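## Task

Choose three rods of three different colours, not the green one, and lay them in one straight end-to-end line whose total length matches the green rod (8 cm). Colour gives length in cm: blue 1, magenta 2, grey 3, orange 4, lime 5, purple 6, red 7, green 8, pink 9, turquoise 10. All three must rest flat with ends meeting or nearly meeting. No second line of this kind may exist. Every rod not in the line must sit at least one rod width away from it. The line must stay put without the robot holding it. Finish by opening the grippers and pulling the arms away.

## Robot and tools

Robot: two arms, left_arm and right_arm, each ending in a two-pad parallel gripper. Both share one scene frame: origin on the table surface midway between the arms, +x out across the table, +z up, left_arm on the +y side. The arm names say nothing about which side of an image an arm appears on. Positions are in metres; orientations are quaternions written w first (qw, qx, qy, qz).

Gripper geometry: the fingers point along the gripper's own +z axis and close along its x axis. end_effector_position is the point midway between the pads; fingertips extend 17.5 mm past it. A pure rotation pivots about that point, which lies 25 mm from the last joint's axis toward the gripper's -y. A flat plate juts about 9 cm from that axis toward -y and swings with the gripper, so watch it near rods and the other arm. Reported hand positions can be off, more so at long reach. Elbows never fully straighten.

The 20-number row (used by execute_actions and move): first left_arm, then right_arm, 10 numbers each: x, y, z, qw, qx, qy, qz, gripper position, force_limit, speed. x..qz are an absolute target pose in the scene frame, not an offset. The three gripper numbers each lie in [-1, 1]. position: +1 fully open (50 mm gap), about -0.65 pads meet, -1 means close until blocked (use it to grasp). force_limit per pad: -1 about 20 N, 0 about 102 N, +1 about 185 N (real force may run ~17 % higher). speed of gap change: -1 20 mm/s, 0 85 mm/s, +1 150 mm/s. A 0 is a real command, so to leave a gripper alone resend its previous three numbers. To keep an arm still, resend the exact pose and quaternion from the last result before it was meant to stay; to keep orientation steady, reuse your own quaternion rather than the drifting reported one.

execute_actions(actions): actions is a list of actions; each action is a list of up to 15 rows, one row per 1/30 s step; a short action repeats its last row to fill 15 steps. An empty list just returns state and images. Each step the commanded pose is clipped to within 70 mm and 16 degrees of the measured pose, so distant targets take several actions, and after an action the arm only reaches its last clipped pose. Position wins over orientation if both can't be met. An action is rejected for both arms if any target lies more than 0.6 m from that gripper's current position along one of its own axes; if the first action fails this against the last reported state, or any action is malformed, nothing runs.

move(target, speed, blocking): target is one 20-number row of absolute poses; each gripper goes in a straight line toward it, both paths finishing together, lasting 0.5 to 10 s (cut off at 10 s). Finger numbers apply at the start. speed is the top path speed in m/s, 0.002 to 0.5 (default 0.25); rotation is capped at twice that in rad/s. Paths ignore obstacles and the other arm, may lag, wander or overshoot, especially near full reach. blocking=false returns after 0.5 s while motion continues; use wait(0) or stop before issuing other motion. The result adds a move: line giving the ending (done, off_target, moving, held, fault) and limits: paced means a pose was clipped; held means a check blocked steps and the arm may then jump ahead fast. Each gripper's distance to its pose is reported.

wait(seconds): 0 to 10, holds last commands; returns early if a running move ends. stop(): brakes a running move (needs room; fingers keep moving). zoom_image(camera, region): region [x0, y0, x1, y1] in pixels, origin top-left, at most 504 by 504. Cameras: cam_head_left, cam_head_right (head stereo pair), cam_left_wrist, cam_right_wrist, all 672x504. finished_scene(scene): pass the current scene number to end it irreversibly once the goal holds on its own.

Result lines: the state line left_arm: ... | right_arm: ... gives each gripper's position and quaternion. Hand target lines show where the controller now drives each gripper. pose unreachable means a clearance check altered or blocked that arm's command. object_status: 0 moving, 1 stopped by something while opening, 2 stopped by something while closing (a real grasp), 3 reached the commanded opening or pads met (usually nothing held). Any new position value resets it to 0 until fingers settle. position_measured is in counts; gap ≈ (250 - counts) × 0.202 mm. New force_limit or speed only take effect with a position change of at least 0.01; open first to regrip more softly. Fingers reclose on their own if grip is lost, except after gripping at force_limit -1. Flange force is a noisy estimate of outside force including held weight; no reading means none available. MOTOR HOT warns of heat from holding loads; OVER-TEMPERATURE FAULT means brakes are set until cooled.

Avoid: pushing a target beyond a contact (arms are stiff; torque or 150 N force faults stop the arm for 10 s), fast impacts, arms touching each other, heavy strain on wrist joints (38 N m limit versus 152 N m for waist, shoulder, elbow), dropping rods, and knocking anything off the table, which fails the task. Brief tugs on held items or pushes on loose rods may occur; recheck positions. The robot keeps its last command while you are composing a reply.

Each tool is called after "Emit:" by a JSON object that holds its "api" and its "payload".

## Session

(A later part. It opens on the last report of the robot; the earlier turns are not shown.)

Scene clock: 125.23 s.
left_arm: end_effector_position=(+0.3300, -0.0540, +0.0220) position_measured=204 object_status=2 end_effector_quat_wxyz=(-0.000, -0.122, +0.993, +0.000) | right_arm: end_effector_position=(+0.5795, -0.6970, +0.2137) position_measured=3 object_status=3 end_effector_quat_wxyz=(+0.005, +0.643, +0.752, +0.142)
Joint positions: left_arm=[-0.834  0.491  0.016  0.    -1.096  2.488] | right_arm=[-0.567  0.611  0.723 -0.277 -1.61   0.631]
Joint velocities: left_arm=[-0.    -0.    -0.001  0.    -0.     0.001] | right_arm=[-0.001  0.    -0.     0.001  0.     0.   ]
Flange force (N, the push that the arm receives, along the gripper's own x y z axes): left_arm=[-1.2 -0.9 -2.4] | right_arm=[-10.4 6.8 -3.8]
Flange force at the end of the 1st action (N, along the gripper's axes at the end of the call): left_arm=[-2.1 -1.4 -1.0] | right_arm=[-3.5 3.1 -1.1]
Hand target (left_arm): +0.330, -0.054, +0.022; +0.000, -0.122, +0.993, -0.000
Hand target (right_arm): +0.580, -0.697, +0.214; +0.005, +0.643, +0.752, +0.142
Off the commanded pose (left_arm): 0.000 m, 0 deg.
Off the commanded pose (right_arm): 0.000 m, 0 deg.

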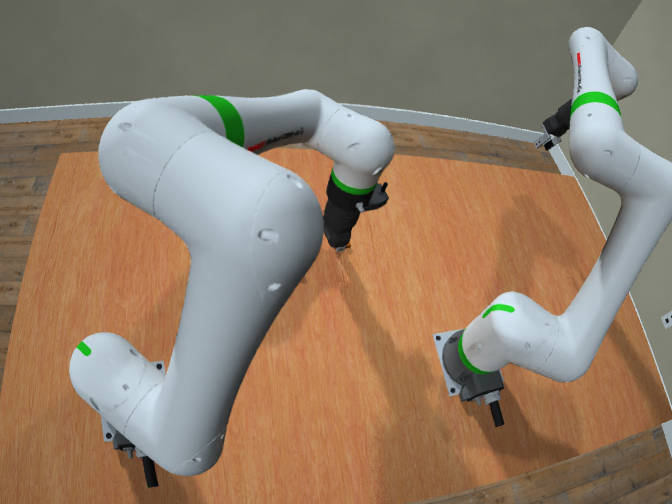

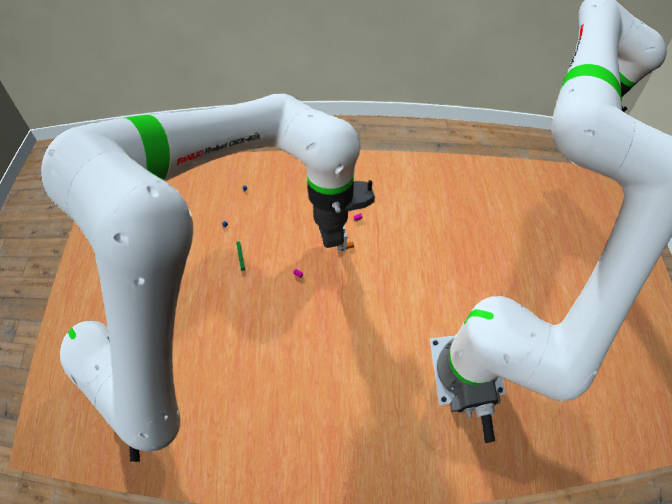

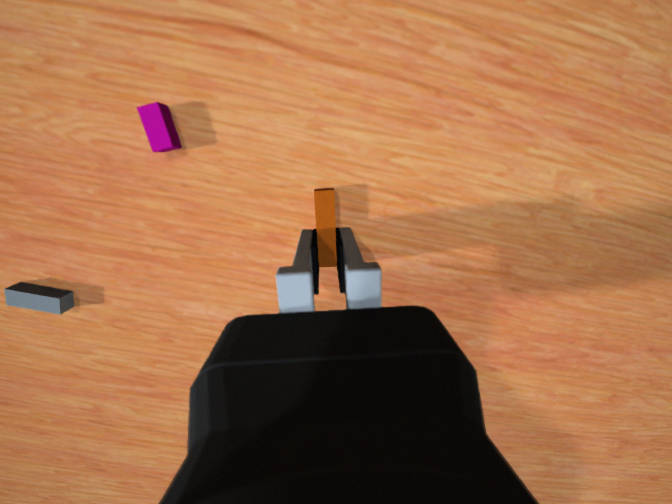

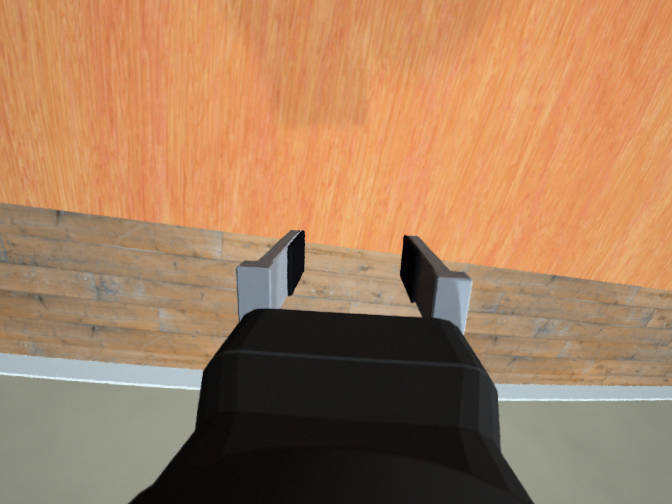

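Emit:
{"api": "execute_actions", "payload": {"actions": [[[0.330,-0.056,0.027,0,0.06,-0.998,0,-1,-0.8,0,0.5795,-0.697,0.2137,0.005,0.643,0.752,0.142,1,0,0]],[[0.330,-0.06,0.026,0,0,-1,0,-1,-0.8,0,0.5795,-0.697,0.2137,0.005,0.643,0.752,0.142,1,0,0]],[[0.330,-0.06,0.022,0,0,-1,0,-1,-0.8,0,0.5795,-0.697,0.2137,0.005,0.643,0.752,0.142,1,0,0]],[[0.330,-0.06,0.022,0,0,-1,0,0.2,-0.8,0,0.5795,-0.697,0.2137,0.005,0.643,0.752,0.142,1,0,0]],[[0.330,-0.06,0.06,0,0,-1,0,0.2,-0.8,0,0.5795,-0.697,0.2137,0.005,0.643,0.752,0.142,1,0,0]]]}}

Emit:
{"api": "move", "payload": {"target": [0.475,0.015,0.05,0,0.7071,-0.7071,0,1,-0.8,0,0.5795,-0.697,0.2137,0.005,0.643,0.752,0.142,1,0,0], "speed": 0.3}}

Scene clock: 144.40 s.
left_arm: end_effector_position=(+0.3300, -0.0601, +0.0599) position_measured=123 object_status=3 end_effector_quat_wxyz=(-0.000, +0.000, +1.000, +0.000) | right_arm: end_effector_position=(+0.5795, -0.6970, +0.2137) position_measured=3 object_status=3 end_effector_quat_wxyz=(+0.005, +0.643, +0.752, +0.142)
Joint positions: left_arm=[-0.835  0.471  0.083  0.    -1.183  2.243] | right_arm=[-0.567  0.611  0.723 -0.277 -1.61   0.631]
Joint velocities: left_arm=[-0.     0.     0.001  0.    -0.    -0.001] | right_arm=[-0.     0.001  0.    -0.     0.     0.   ]
Flange force (N, the push that the arm receives, along the gripper's own x y z axes): left_arm=[-2.3 -0.9 -1.4] | right_arm=[-6.3 3.5 -0.9]
Flange force at the end of the 1st action (N, along the gripper's axes at the end of the call): left_arm=[-2.9 -0.9 -1.8] | right_arm=[-1.7 0.2 0.5]
Flange force at the end of the 2nd action (N, along the gripper's axes at the end of the call): left_arm=[-1.6 -2.3 -1.2] | right_arm=[-4.4 3.6 -0.7]
Flange force at the end of the 3rd action (N, along the gripper's axes at the end of the call): left_arm=[-1.8 0.0 -1.4] | right_arm=[-2.4 1.2 0.8]
Flange force at the end of the 4th action (N, along the gripper's axes at the end of the call): left_arm=[-1.0 -1.6 -1.7] | right_arm=[-4.5 3.6 0.3]
Hand target (left_arm): +0.330, -0.060, +0.060; -0.000, +0.000, +1.000, -0.000
Hand target (right_arm): +0.580, -0.697, +0.214; +0.005, +0.643, +0.752, +0.142
Off the commanded pose (left_arm): 0.000 m, 0 deg.
Off the commanded pose (right_arm): 0.000 m, 0 deg.

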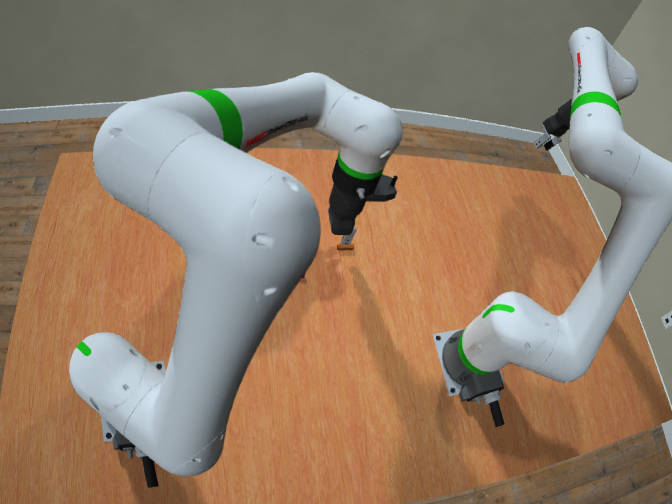

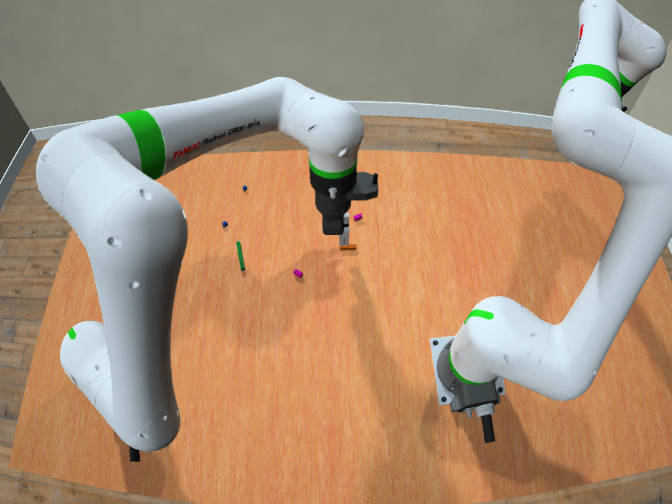

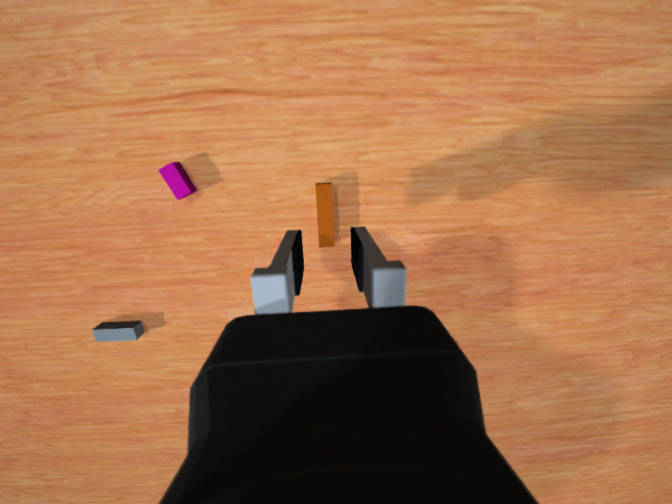

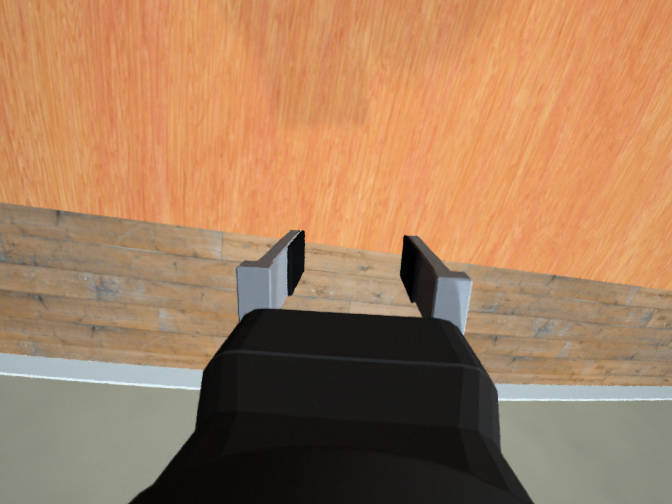

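Scene clock: 147.43 s.
left_arm: end_effector_position=(+0.4752, +0.0150, +0.0498) position_measured=3 object_status=3 end_effector_quat_wxyz=(+0.000, -0.707, +0.707, -0.000) | right_arm: end_effector_position=(+0.5795, -0.6970, +0.2137) position_measured=3 object_status=3 end_effector_quat_wxyz=(+0.005, +0.643, +0.752, +0.142)
Joint positions: left_arm=[-0.657  0.594  0.245  0.    -1.222  3.637] | right_arm=[-0.567  0.611  0.723 -0.277 -1.61   0.631]
Joint velocities: left_arm=[-0.001  0.     0.    -0.001 -0.     0.001] | right_arm=[-0.     0.001 -0.    -0.     0.001  0.   ]
Flange force (N, the push that the arm receives, along the gripper's own x y z axes): left_arm=[2.3 -2.7 -2.5] | right_arm=[-2.3 2.5 0.4]
Hand target (left_arm): +0.475, +0.015, +0.050; -0.000, +0.707, -0.707, +0.000
Hand target (right_arm): +0.580, -0.697, +0.214; +0.005, +0.643, +0.752, +0.142
Off the commanded pose (left_arm): 0.000 m, 0 deg.
Off the commanded pose (right_arm): 0.000 m, 0 deg.
move: done

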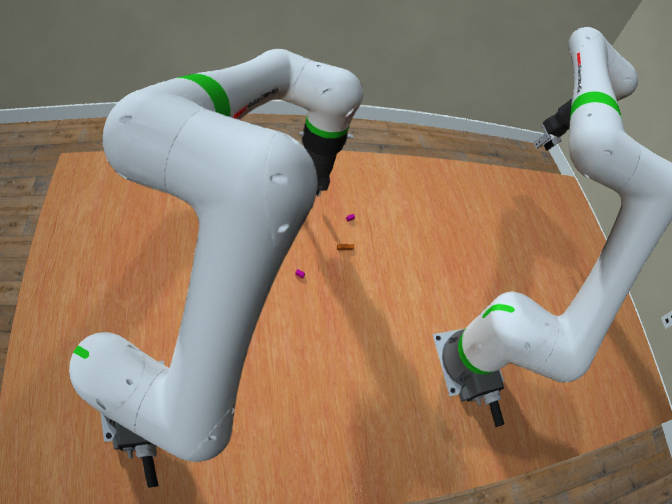

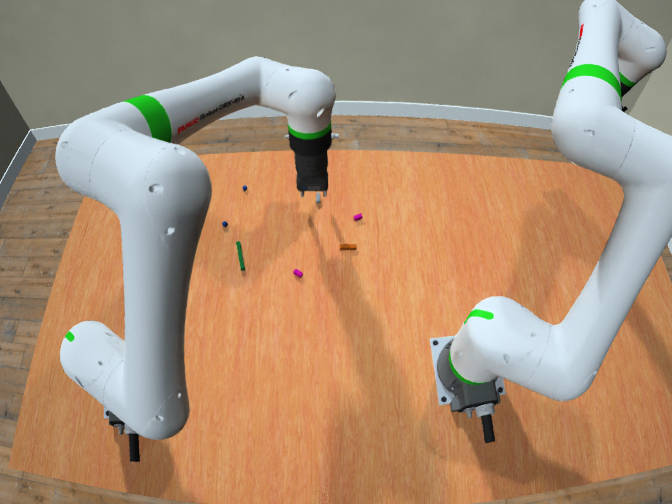

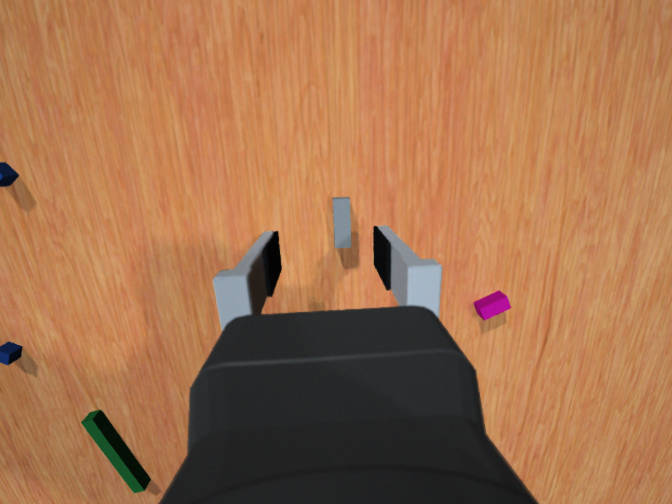

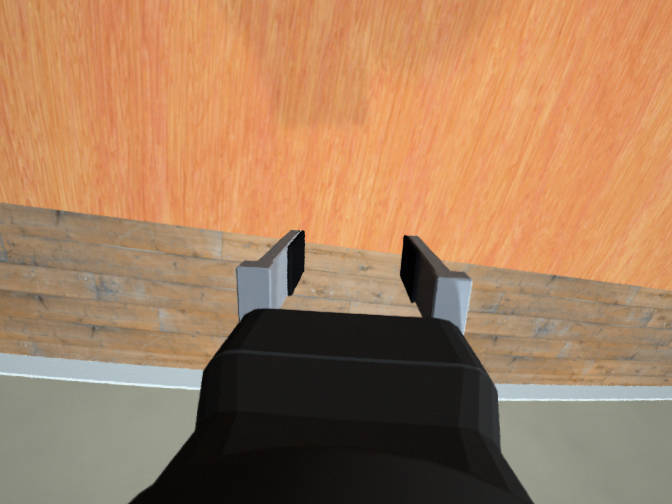

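Emit:
{"api": "move", "payload": {"target": [0.488,0.007,0.022,0,0.7071,-0.7071,0,1,-0.8,0,0.5795,-0.697,0.2137,0.005,0.643,0.752,0.142,1,0,0], "speed": 0.05}}

Emit:
{"api": "execute_actions", "payload": {"actions": [[[0.488,0.007,0.022,0,0.7071,-0.7071,0,-1,-0.8,0,0.5795,-0.697,0.2137,0.005,0.643,0.752,0.142,1,0,0]],[[0.488,0.007,0.022,0,0.7071,-0.7071,0,-1,-0.8,0,0.5795,-0.697,0.2137,0.005,0.643,0.752,0.142,1,0,0]]]}}

Scene clock: 156.67 s.
left_arm: end_effector_position=(+0.4879, +0.0070, +0.0220) position_measured=3 object_status=3 end_effector_quat_wxyz=(+0.000, -0.707, +0.707, -0.000) | right_arm: end_effector_position=(+0.5795, -0.6970, +0.2137) position_measured=3 object_status=3 end_effector_quat_wxyz=(+0.005, +0.643, +0.752, +0.142)
Joint positions: left_arm=[-0.658  0.655  0.274 -0.    -1.189  3.639] | right_arm=[-0.567  0.611  0.723 -0.277 -1.61   0.631]
Joint velocities: left_arm=[ 0.     0.001 -0.001  0.     0.    -0.   ] | right_arm=[ 0.    -0.     0.    -0.001  0.    -0.001]
Flange force (N, the push that the arm receives, along the gripper's own x y z axes): left_arm=[2.0 -2.6 -2.1] | right_arm=[-0.8 -0.6 1.1]
Hand target (left_arm): +0.488, +0.007, +0.022; -0.000, +0.707, -0.707, -0.000
Hand target (right_arm): +0.580, -0.697, +0.214; +0.005, +0.643, +0.752, +0.142
Off the commanded pose (left_arm): 0.000 m, 0 deg.
Off the commanded pose (right_arm): 0.000 m, 0 deg.
move: done

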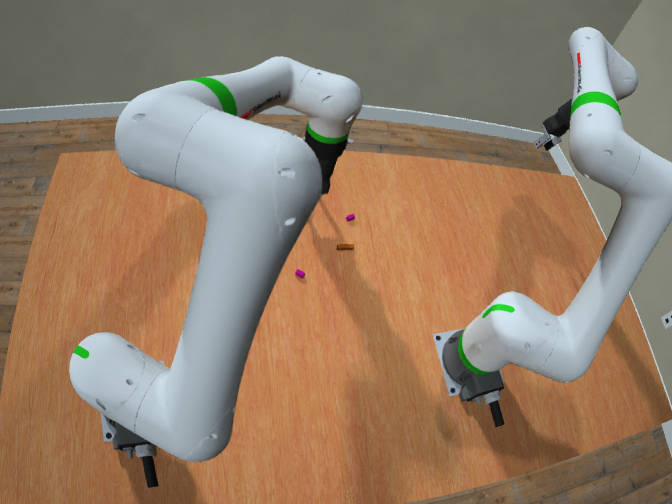

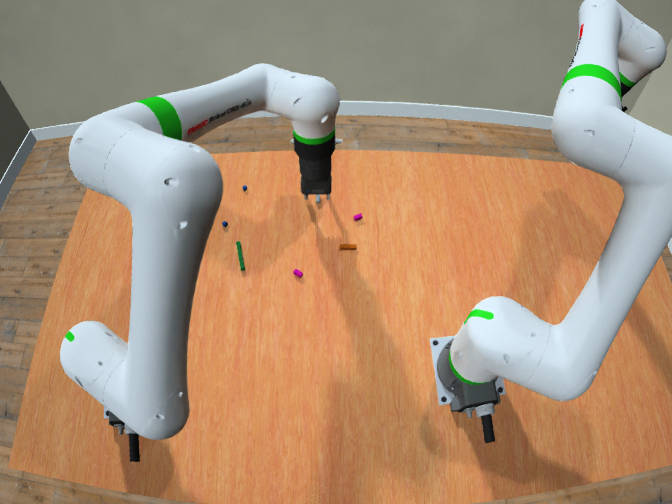

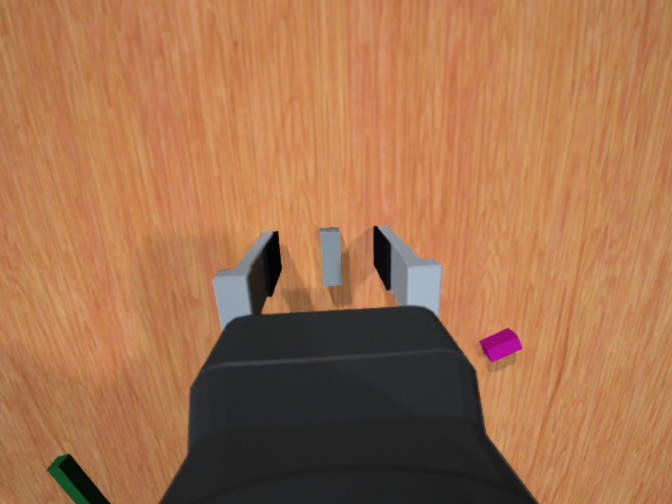

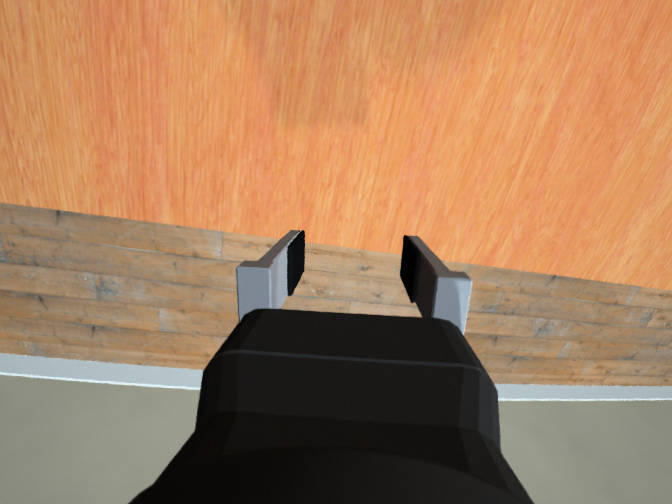

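Scene clock: 157.67 s.
left_arm: end_effector_position=(+0.4880, +0.0070, +0.0220) position_measured=204 object_status=2 end_effector_quat_wxyz=(+0.000, -0.707, +0.707, -0.000) | right_arm: end_effector_position=(+0.5795, -0.6970, +0.2137) position_measured=3 object_status=3 end_effector_quat_wxyz=(+0.005, +0.643, +0.752, +0.142)
Joint positions: left_arm=[-0.658  0.655  0.274 -0.    -1.189  3.639] | right_arm=[-0.567  0.611  0.723 -0.277 -1.61   0.631]
Joint velocities: left_arm=[ 0.  0. -0. -0.  0. -0.] | right_arm=[-0. -0. -0. -0.  0.  0.]
Flange force (N, the push that the arm receives, along the gripper's own x y z axes): left_arm=[3.0 -4.4 -2.2] | right_arm=[-4.4 2.6 0.3]
Flange force at the end of the 1st action (N, along the gripper's axes at the end of the call): left_arm=[0.8 -2.1 -2.2] | right_arm=[-3.1 2.6 -0.6]
Hand target (left_arm): +0.488, +0.007, +0.022; -0.000, +0.707, -0.707, -0.000
Hand target (right_arm): +0.580, -0.697, +0.214; +0.005, +0.643, +0.752, +0.142
Off the commanded pose (left_arm): 0.000 m, 0 deg.
Off the commanded pose (right_arm): 0.000 m, 0 deg.

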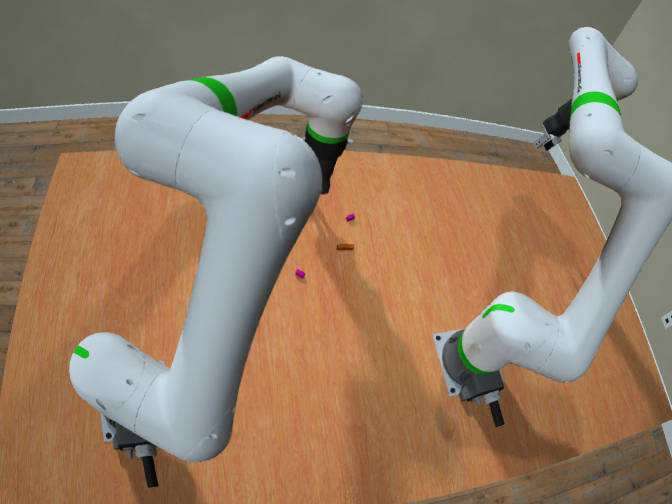

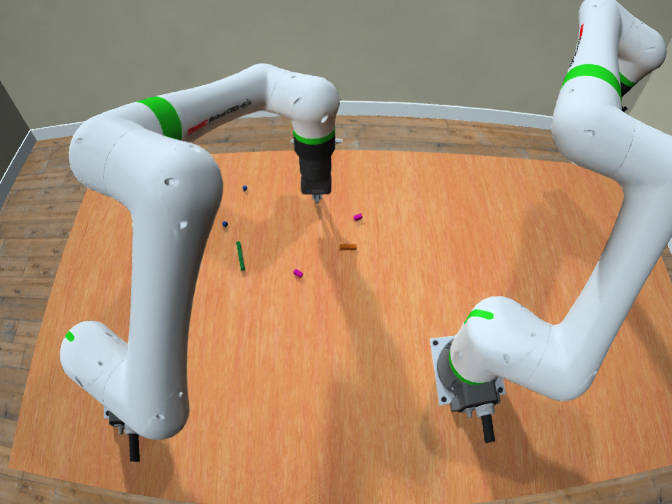

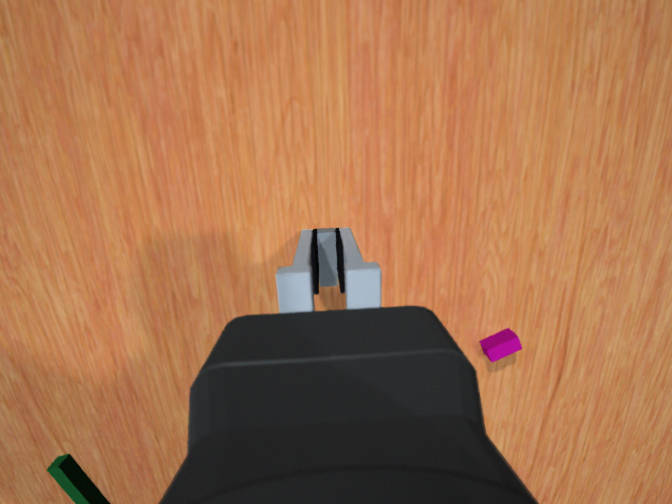

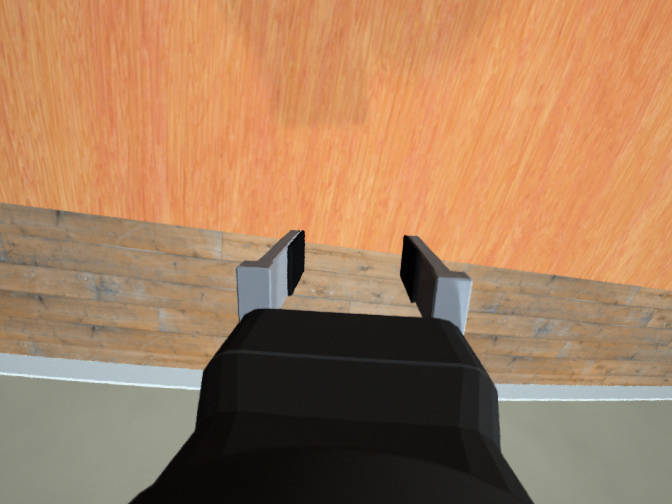

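Emit:
{"api": "execute_actions", "payload": {"actions": [[[0.488,0.007,0.06,0,0.7071,-0.7071,0,-1,-0.8,0,0.5795,-0.697,0.2137,0.005,0.643,0.752,0.142,1,0,0]]]}}

Emit:
{"api": "move", "payload": {"target": [0.33,-0.034,0.04,0,0,-1,0,-1,-0.8,0,0.5795,-0.697,0.2137,0.005,0.643,0.752,0.142,1,0,0], "speed": 0.25}}

Emit:
{"api": "move", "payload": {"target": [0.33,-0.034,0.025,0,0,-1,0,-1,-0.8,0,0.5795,-0.697,0.2137,0.005,0.643,0.752,0.142,1,0,0], "speed": 0.03}}

Emit:
{"api": "zoom_image", "payload": {"camera": "cam_left_wrist", "region": [230,120,430,320]}}

Scene clock: 171.17 s.
left_arm: end_effector_position=(+0.4881, +0.0069, +0.0601) position_measured=204 object_status=2 end_effector_quat_wxyz=(-0.000, -0.707, +0.707, -0.000) | right_arm: end_effector_position=(+0.5795, -0.6970, +0.2137) position_measured=3 object_status=3 end_effector_quat_wxyz=(+0.005, +0.643, +0.752, +0.142)
Joint positions: left_arm=[-0.658  0.623  0.316  0.    -1.264  3.638] | right_arm=[-0.567  0.611  0.723 -0.277 -1.61   0.631]
Joint velocities: left_arm=[-0.001  0.    -0.    -0.001 -0.     0.001] | right_arm=[ 0.     0.001  0.    -0.001 -0.001 -0.001]
Flange force (N, the push that the arm receives, along the gripper's own x y z axes): left_arm=[-0.9 -0.9 -0.7] | right_arm=[-7.0 4.3 -1.4]
Hand target (left_arm): +0.488, +0.007, +0.060; +0.000, +0.707, -0.707, +0.000
Hand target (right_arm): +0.580, -0.697, +0.214; +0.005, +0.643, +0.752, +0.142
Off the commanded pose (left_arm): 0.000 m, 0 deg.
Off the commanded pose (right_arm): 0.000 m, 0 deg.

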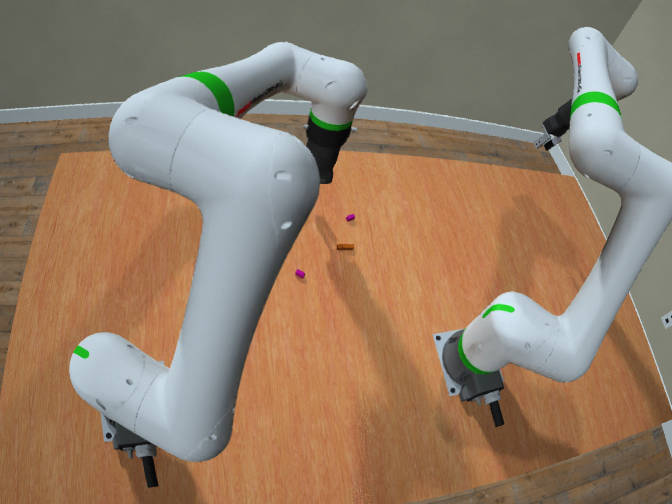

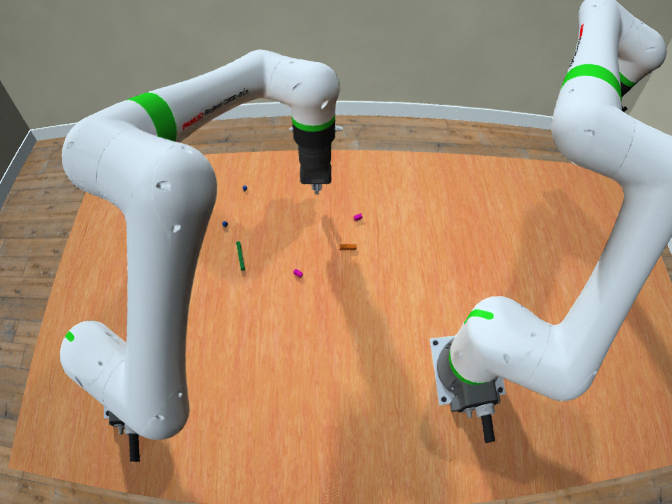

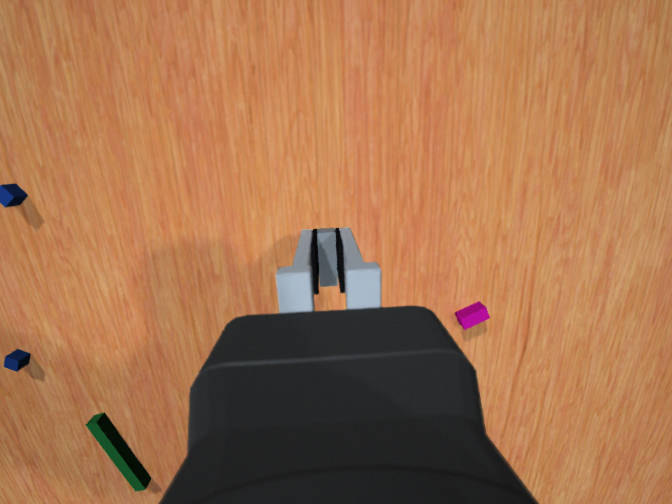

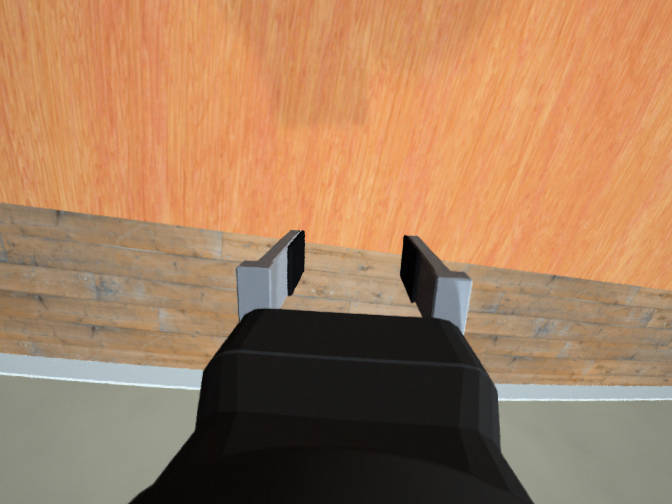

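Scene clock: 174.70 s.
left_arm: end_effector_position=(+0.3298, -0.0339, +0.0403) position_measured=204 object_status=2 end_effector_quat_wxyz=(-0.000, -0.000, +1.000, +0.000) | right_arm: end_effector_position=(+0.5795, -0.6970, +0.2137) position_measured=3 object_status=3 end_effector_quat_wxyz=(+0.005, +0.643, +0.752, +0.142)
Joint positions: left_arm=[-0.799  0.444 -0.006 -0.    -1.121  2.208] | right_arm=[-0.567  0.611  0.723 -0.277 -1.61   0.631]
Joint velocities: left_arm=[-0.001 -0.    -0.001  0.001  0.    -0.   ] | right_arm=[ 0.002 -0.    -0.    -0.001  0.001  0.001]
Flange force (N, the push that the arm receives, along the gripper's own x y z axes): left_arm=[-1.8 -2.5 -2.2] | right_arm=[-3.8 3.4 -0.2]
Hand target (left_arm): +0.330, -0.034, +0.040; -0.000, -0.000, +1.000, +0.000
Hand target (right_arm): +0.580, -0.697, +0.214; +0.005, +0.643, +0.752, +0.142
Off the commanded pose (left_arm): 0.000 m, 0 deg.
Off the commanded pose (right_arm): 0.000 m, 0 deg.
move: done

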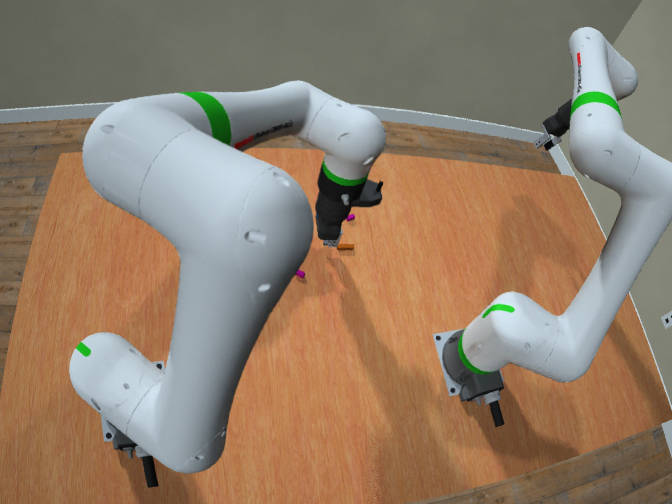

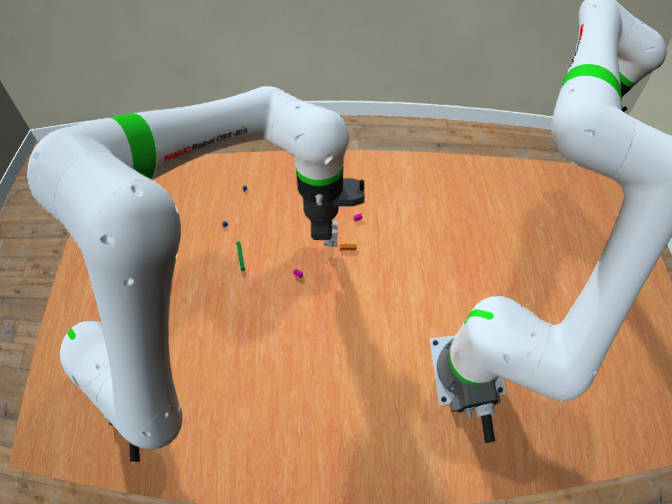

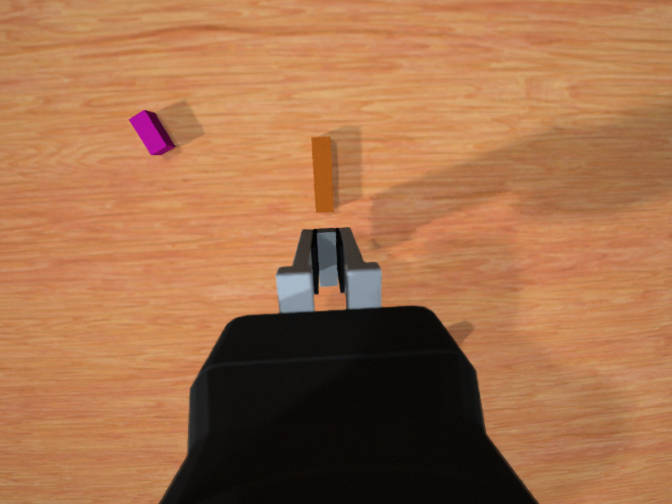

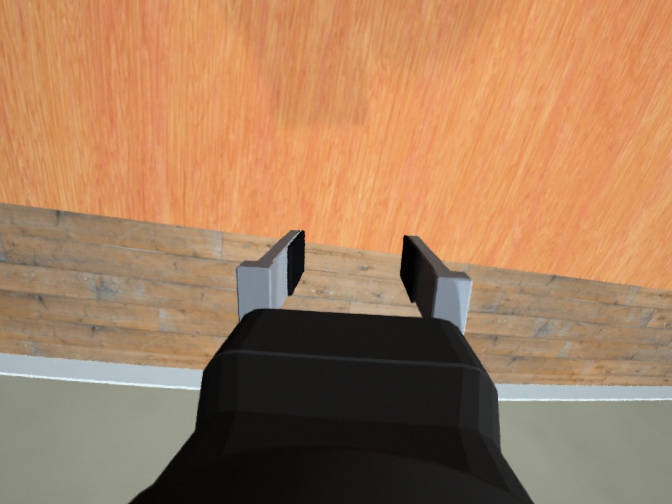

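Scene clock: 175.47 s.
left_arm: end_effector_position=(+0.3299, -0.0340, +0.0250) position_measured=204 object_status=2 end_effector_quat_wxyz=(+0.000, +0.000, +1.000, +0.000) | right_arm: end_effector_position=(+0.5795, -0.6970, +0.2137) position_measured=3 object_status=3 end_effector_quat_wxyz=(+0.005, +0.643, +0.752, +0.142)
Joint positions: left_arm=[-0.799  0.461 -0.021 -0.    -1.089  2.208] | right_arm=[-0.567  0.611  0.723 -0.277 -1.61   0.631]
Joint velocities: left_arm=[ 0.001  0.    -0.001  0.     0.    -0.   ] | right_arm=[-0.002 -0.001 -0.    -0.002 -0.001  0.001]
Flange force (N, the push that the arm receives, along the gripper's own x y z axes): left_arm=[-2.4 -2.6 -1.9] | right_arm=[-2.0 1.2 0.4]
Hand target (left_arm): +0.330, -0.034, +0.025; +0.000, -0.000, +1.000, +0.000
Hand target (right_arm): +0.580, -0.697, +0.214; +0.005, +0.643, +0.752, +0.142
Off the commanded pose (left_arm): 0.000 m, 0 deg.
Off the commanded pose (right_arm): 0.000 m, 0 deg.
move: done

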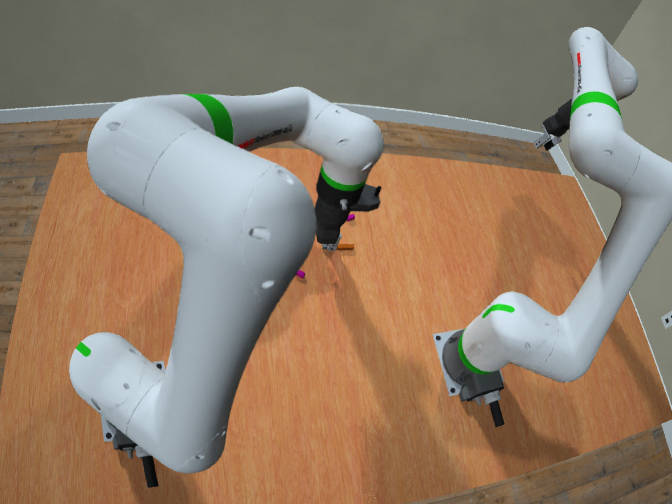

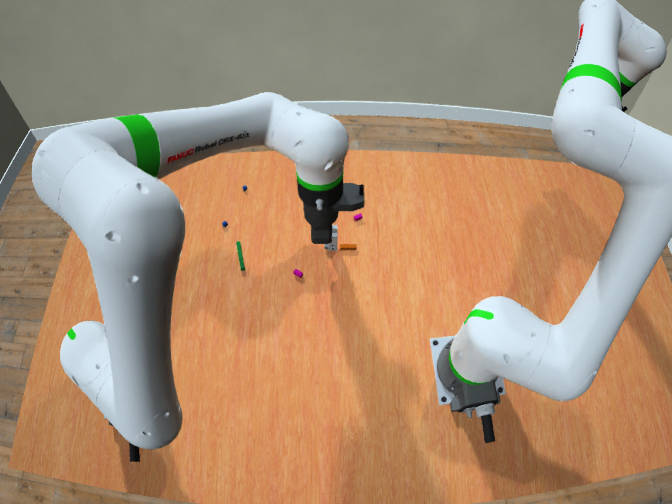

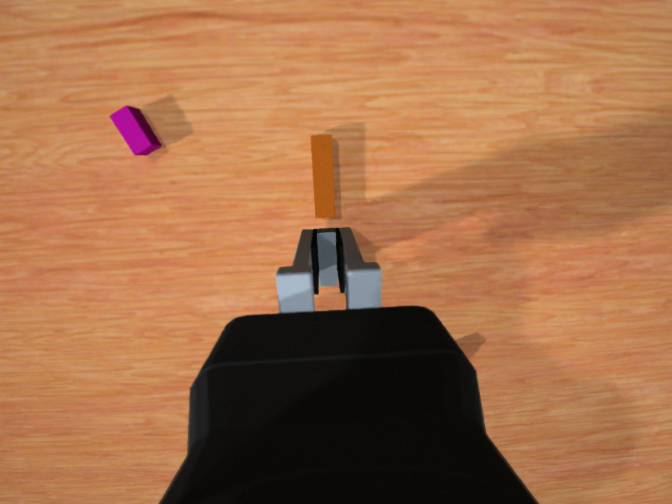

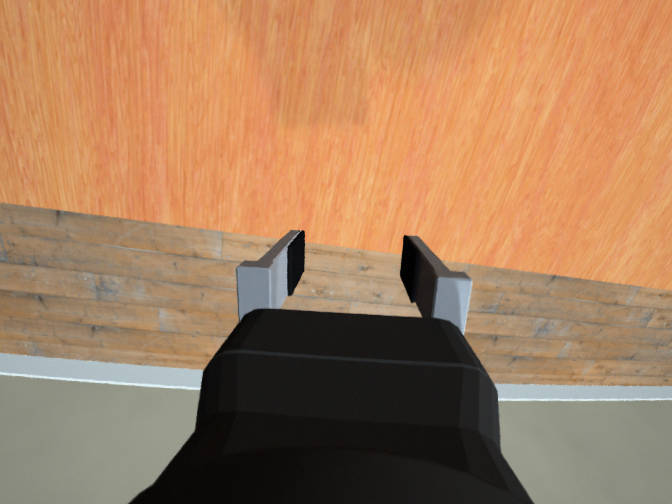

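Region (230, 120, 430, 320) of cam_left_wrist's 672x504 image, scaled by 2.520, with more detail than that image has.

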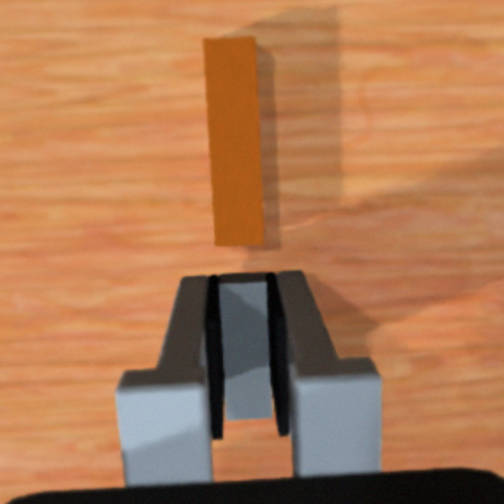

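Emit:
{"api": "execute_actions", "payload": {"actions": [[[0.331,-0.038,0.024,0,0,-1,0,-1,-0.8,0,0.5795,-0.697,0.2137,0.005,0.643,0.752,0.142,1,0,0]],[[0.331,-0.038,0.022,0,0,-1,0,-1,-0.8,0,0.5795,-0.697,0.2137,0.005,0.643,0.752,0.142,1,0,0]],[[0.331,-0.038,0.022,0,0,-1,0,0.2,-0.8,0,0.5795,-0.697,0.2137,0.005,0.643,0.752,0.142,1,0,0]],[[0.331,-0.038,0.07,0,0,-1,0,0.2,-0.8,0,0.5795,-0.697,0.2137,0.005,0.643,0.752,0.142,1,0,0]]]}}

Emit:
{"api": "move", "payload": {"target": [0.38,0.24,0.09,0,0.7071,-0.7071,0,1,-0.8,0,0.5795,-0.697,0.2137,0.005,0.643,0.752,0.142,1,0,0], "speed": 0.3}}

Scene clock: 193.43 s.
left_arm: end_effector_position=(+0.3310, -0.0381, +0.0700) position_measured=123 object_status=3 end_effector_quat_wxyz=(-0.000, +0.000, +1.000, -0.000) | right_arm: end_effector_position=(+0.5795, -0.6970, +0.2137) position_measured=3 object_status=3 end_effector_quat_wxyz=(+0.005, +0.643, +0.752, +0.142)
Joint positions: left_arm=[-0.803  0.423  0.04   0.    -1.188  2.212] | right_arm=[-0.567  0.611  0.723 -0.277 -1.61   0.631]
Joint velocities: left_arm=[-0.    -0.     0.    -0.    -0.    -0.002] | right_arm=[ 0.001  0.    -0.    -0.     0.002  0.001]
Flange force (N, the push that the arm receives, along the gripper's own x y z axes): left_arm=[-1.4 0.1 -1.9] | right_arm=[-4.2 4.7 -1.4]
Flange force at the end of the 1st action (N, along the gripper's axes at the end of the call): left_arm=[-2.0 0.0 -1.7] | right_arm=[-6.8 4.0 0.0]
Flange force at the end of the 2nd action (N, along the gripper's axes at the end of the call): left_arm=[-3.1 -2.0 -2.1] | right_arm=[-4.3 4.1 -1.8]
Flange force at the end of the 3rd action (N, along the gripper's axes at the end of the call): left_arm=[-3.2 -3.0 -1.6] | right_arm=[-7.6 5.5 -1.3]
Hand target (left_arm): +0.331, -0.038, +0.070; -0.000, +0.000, +1.000, -0.000
Hand target (right_arm): +0.580, -0.697, +0.214; +0.005, +0.643, +0.752, +0.142
Off the commanded pose (left_arm): 0.000 m, 0 deg.
Off the commanded pose (right_arm): 0.000 m, 0 deg.

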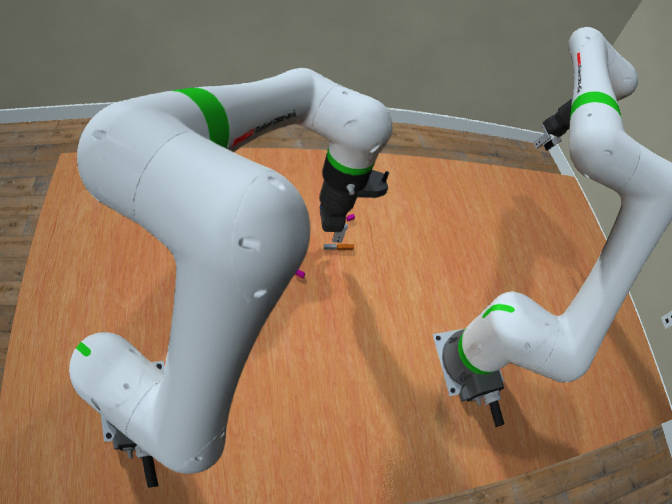

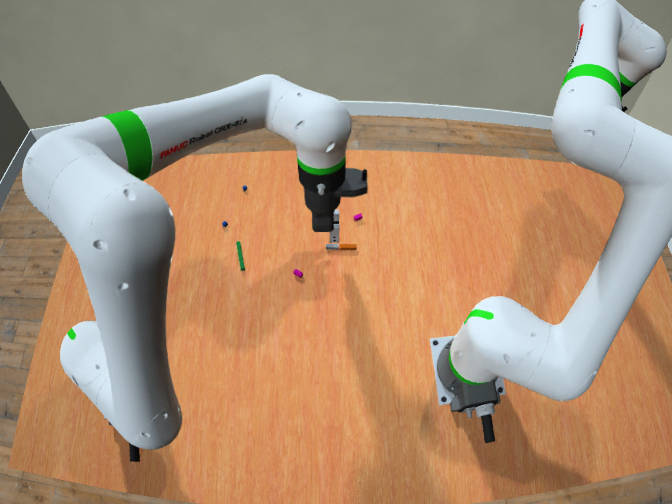

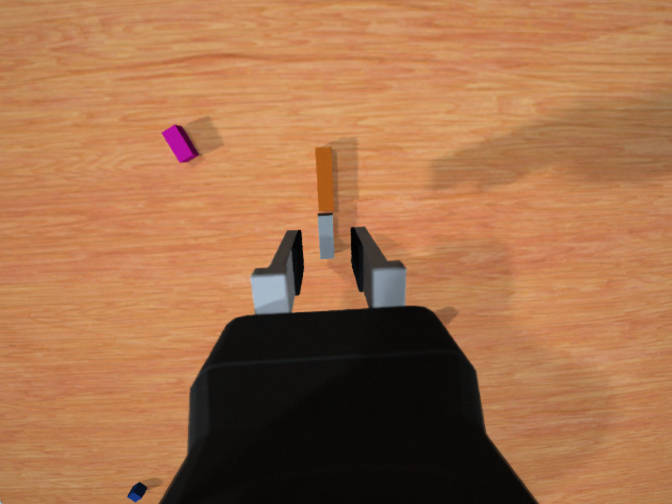

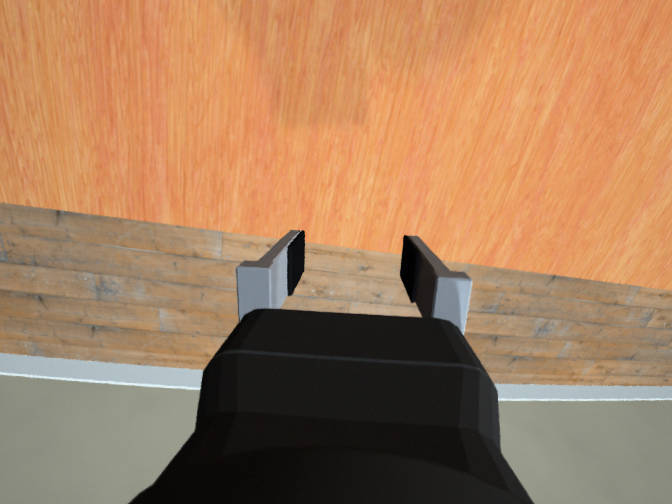

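Scene clock: 196.47 s.
left_arm: end_effector_position=(+0.3806, +0.2401, +0.0903) position_measured=3 object_status=3 end_effector_quat_wxyz=(+0.000, -0.707, +0.707, -0.000) | right_arm: end_effector_position=(+0.5795, -0.6970, +0.2137) position_measured=3 object_status=3 end_effector_quat_wxyz=(+0.005, +0.643, +0.752, +0.142)
Joint positions: left_arm=[-0.308  0.078 -0.343  0.    -1.149  3.288] | right_arm=[-0.567  0.611  0.723 -0.277 -1.61   0.631]
Joint velocities: left_arm=[-0.    -0.    -0.001 -0.    -0.     0.   ] | right_arm=[ 0.    -0.001 -0.     0.    -0.     0.   ]
Flange force (N, the push that the arm receives, along the gripper's own x y z axes): left_arm=[1.1 -2.6 -0.7] | right_arm=[-6.1 6.6 -0.5]
Hand target (left_arm): +0.381, +0.240, +0.090; -0.000, +0.707, -0.707, +0.000
Hand target (right_arm): +0.580, -0.697, +0.214; +0.005, +0.643, +0.752, +0.142
Off the commanded pose (left_arm): 0.001 m, 0 deg.
Off the commanded pose (right_arm): 0.000 m, 0 deg.
move: done

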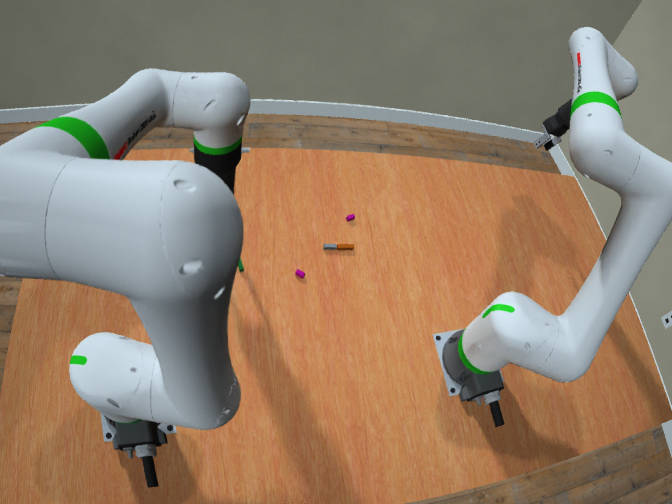

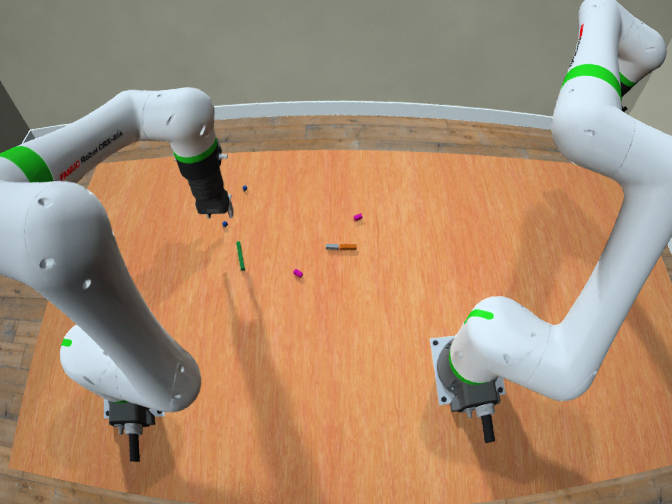

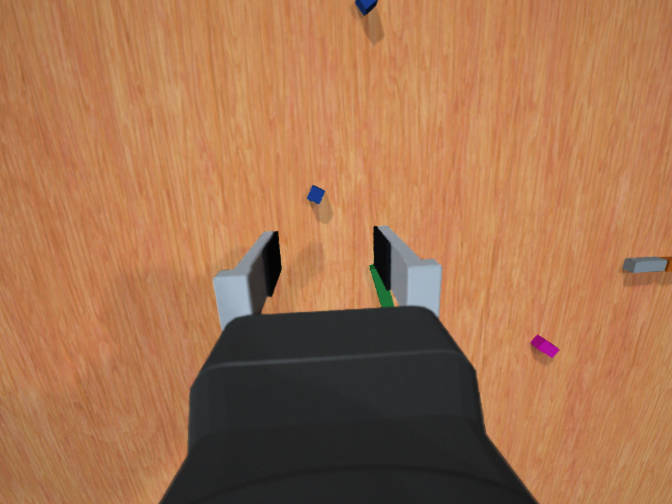

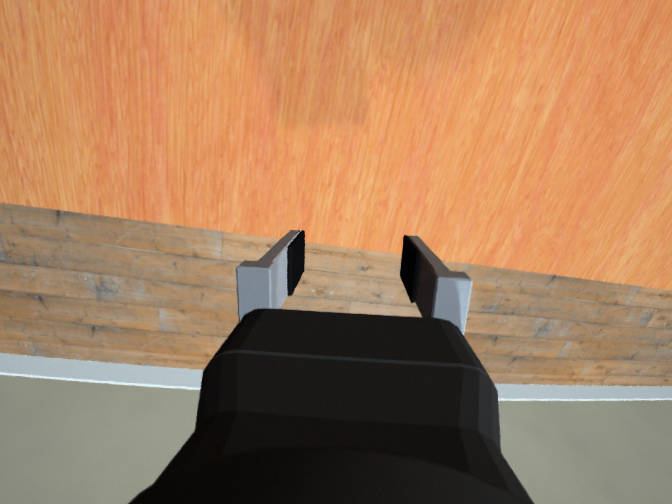

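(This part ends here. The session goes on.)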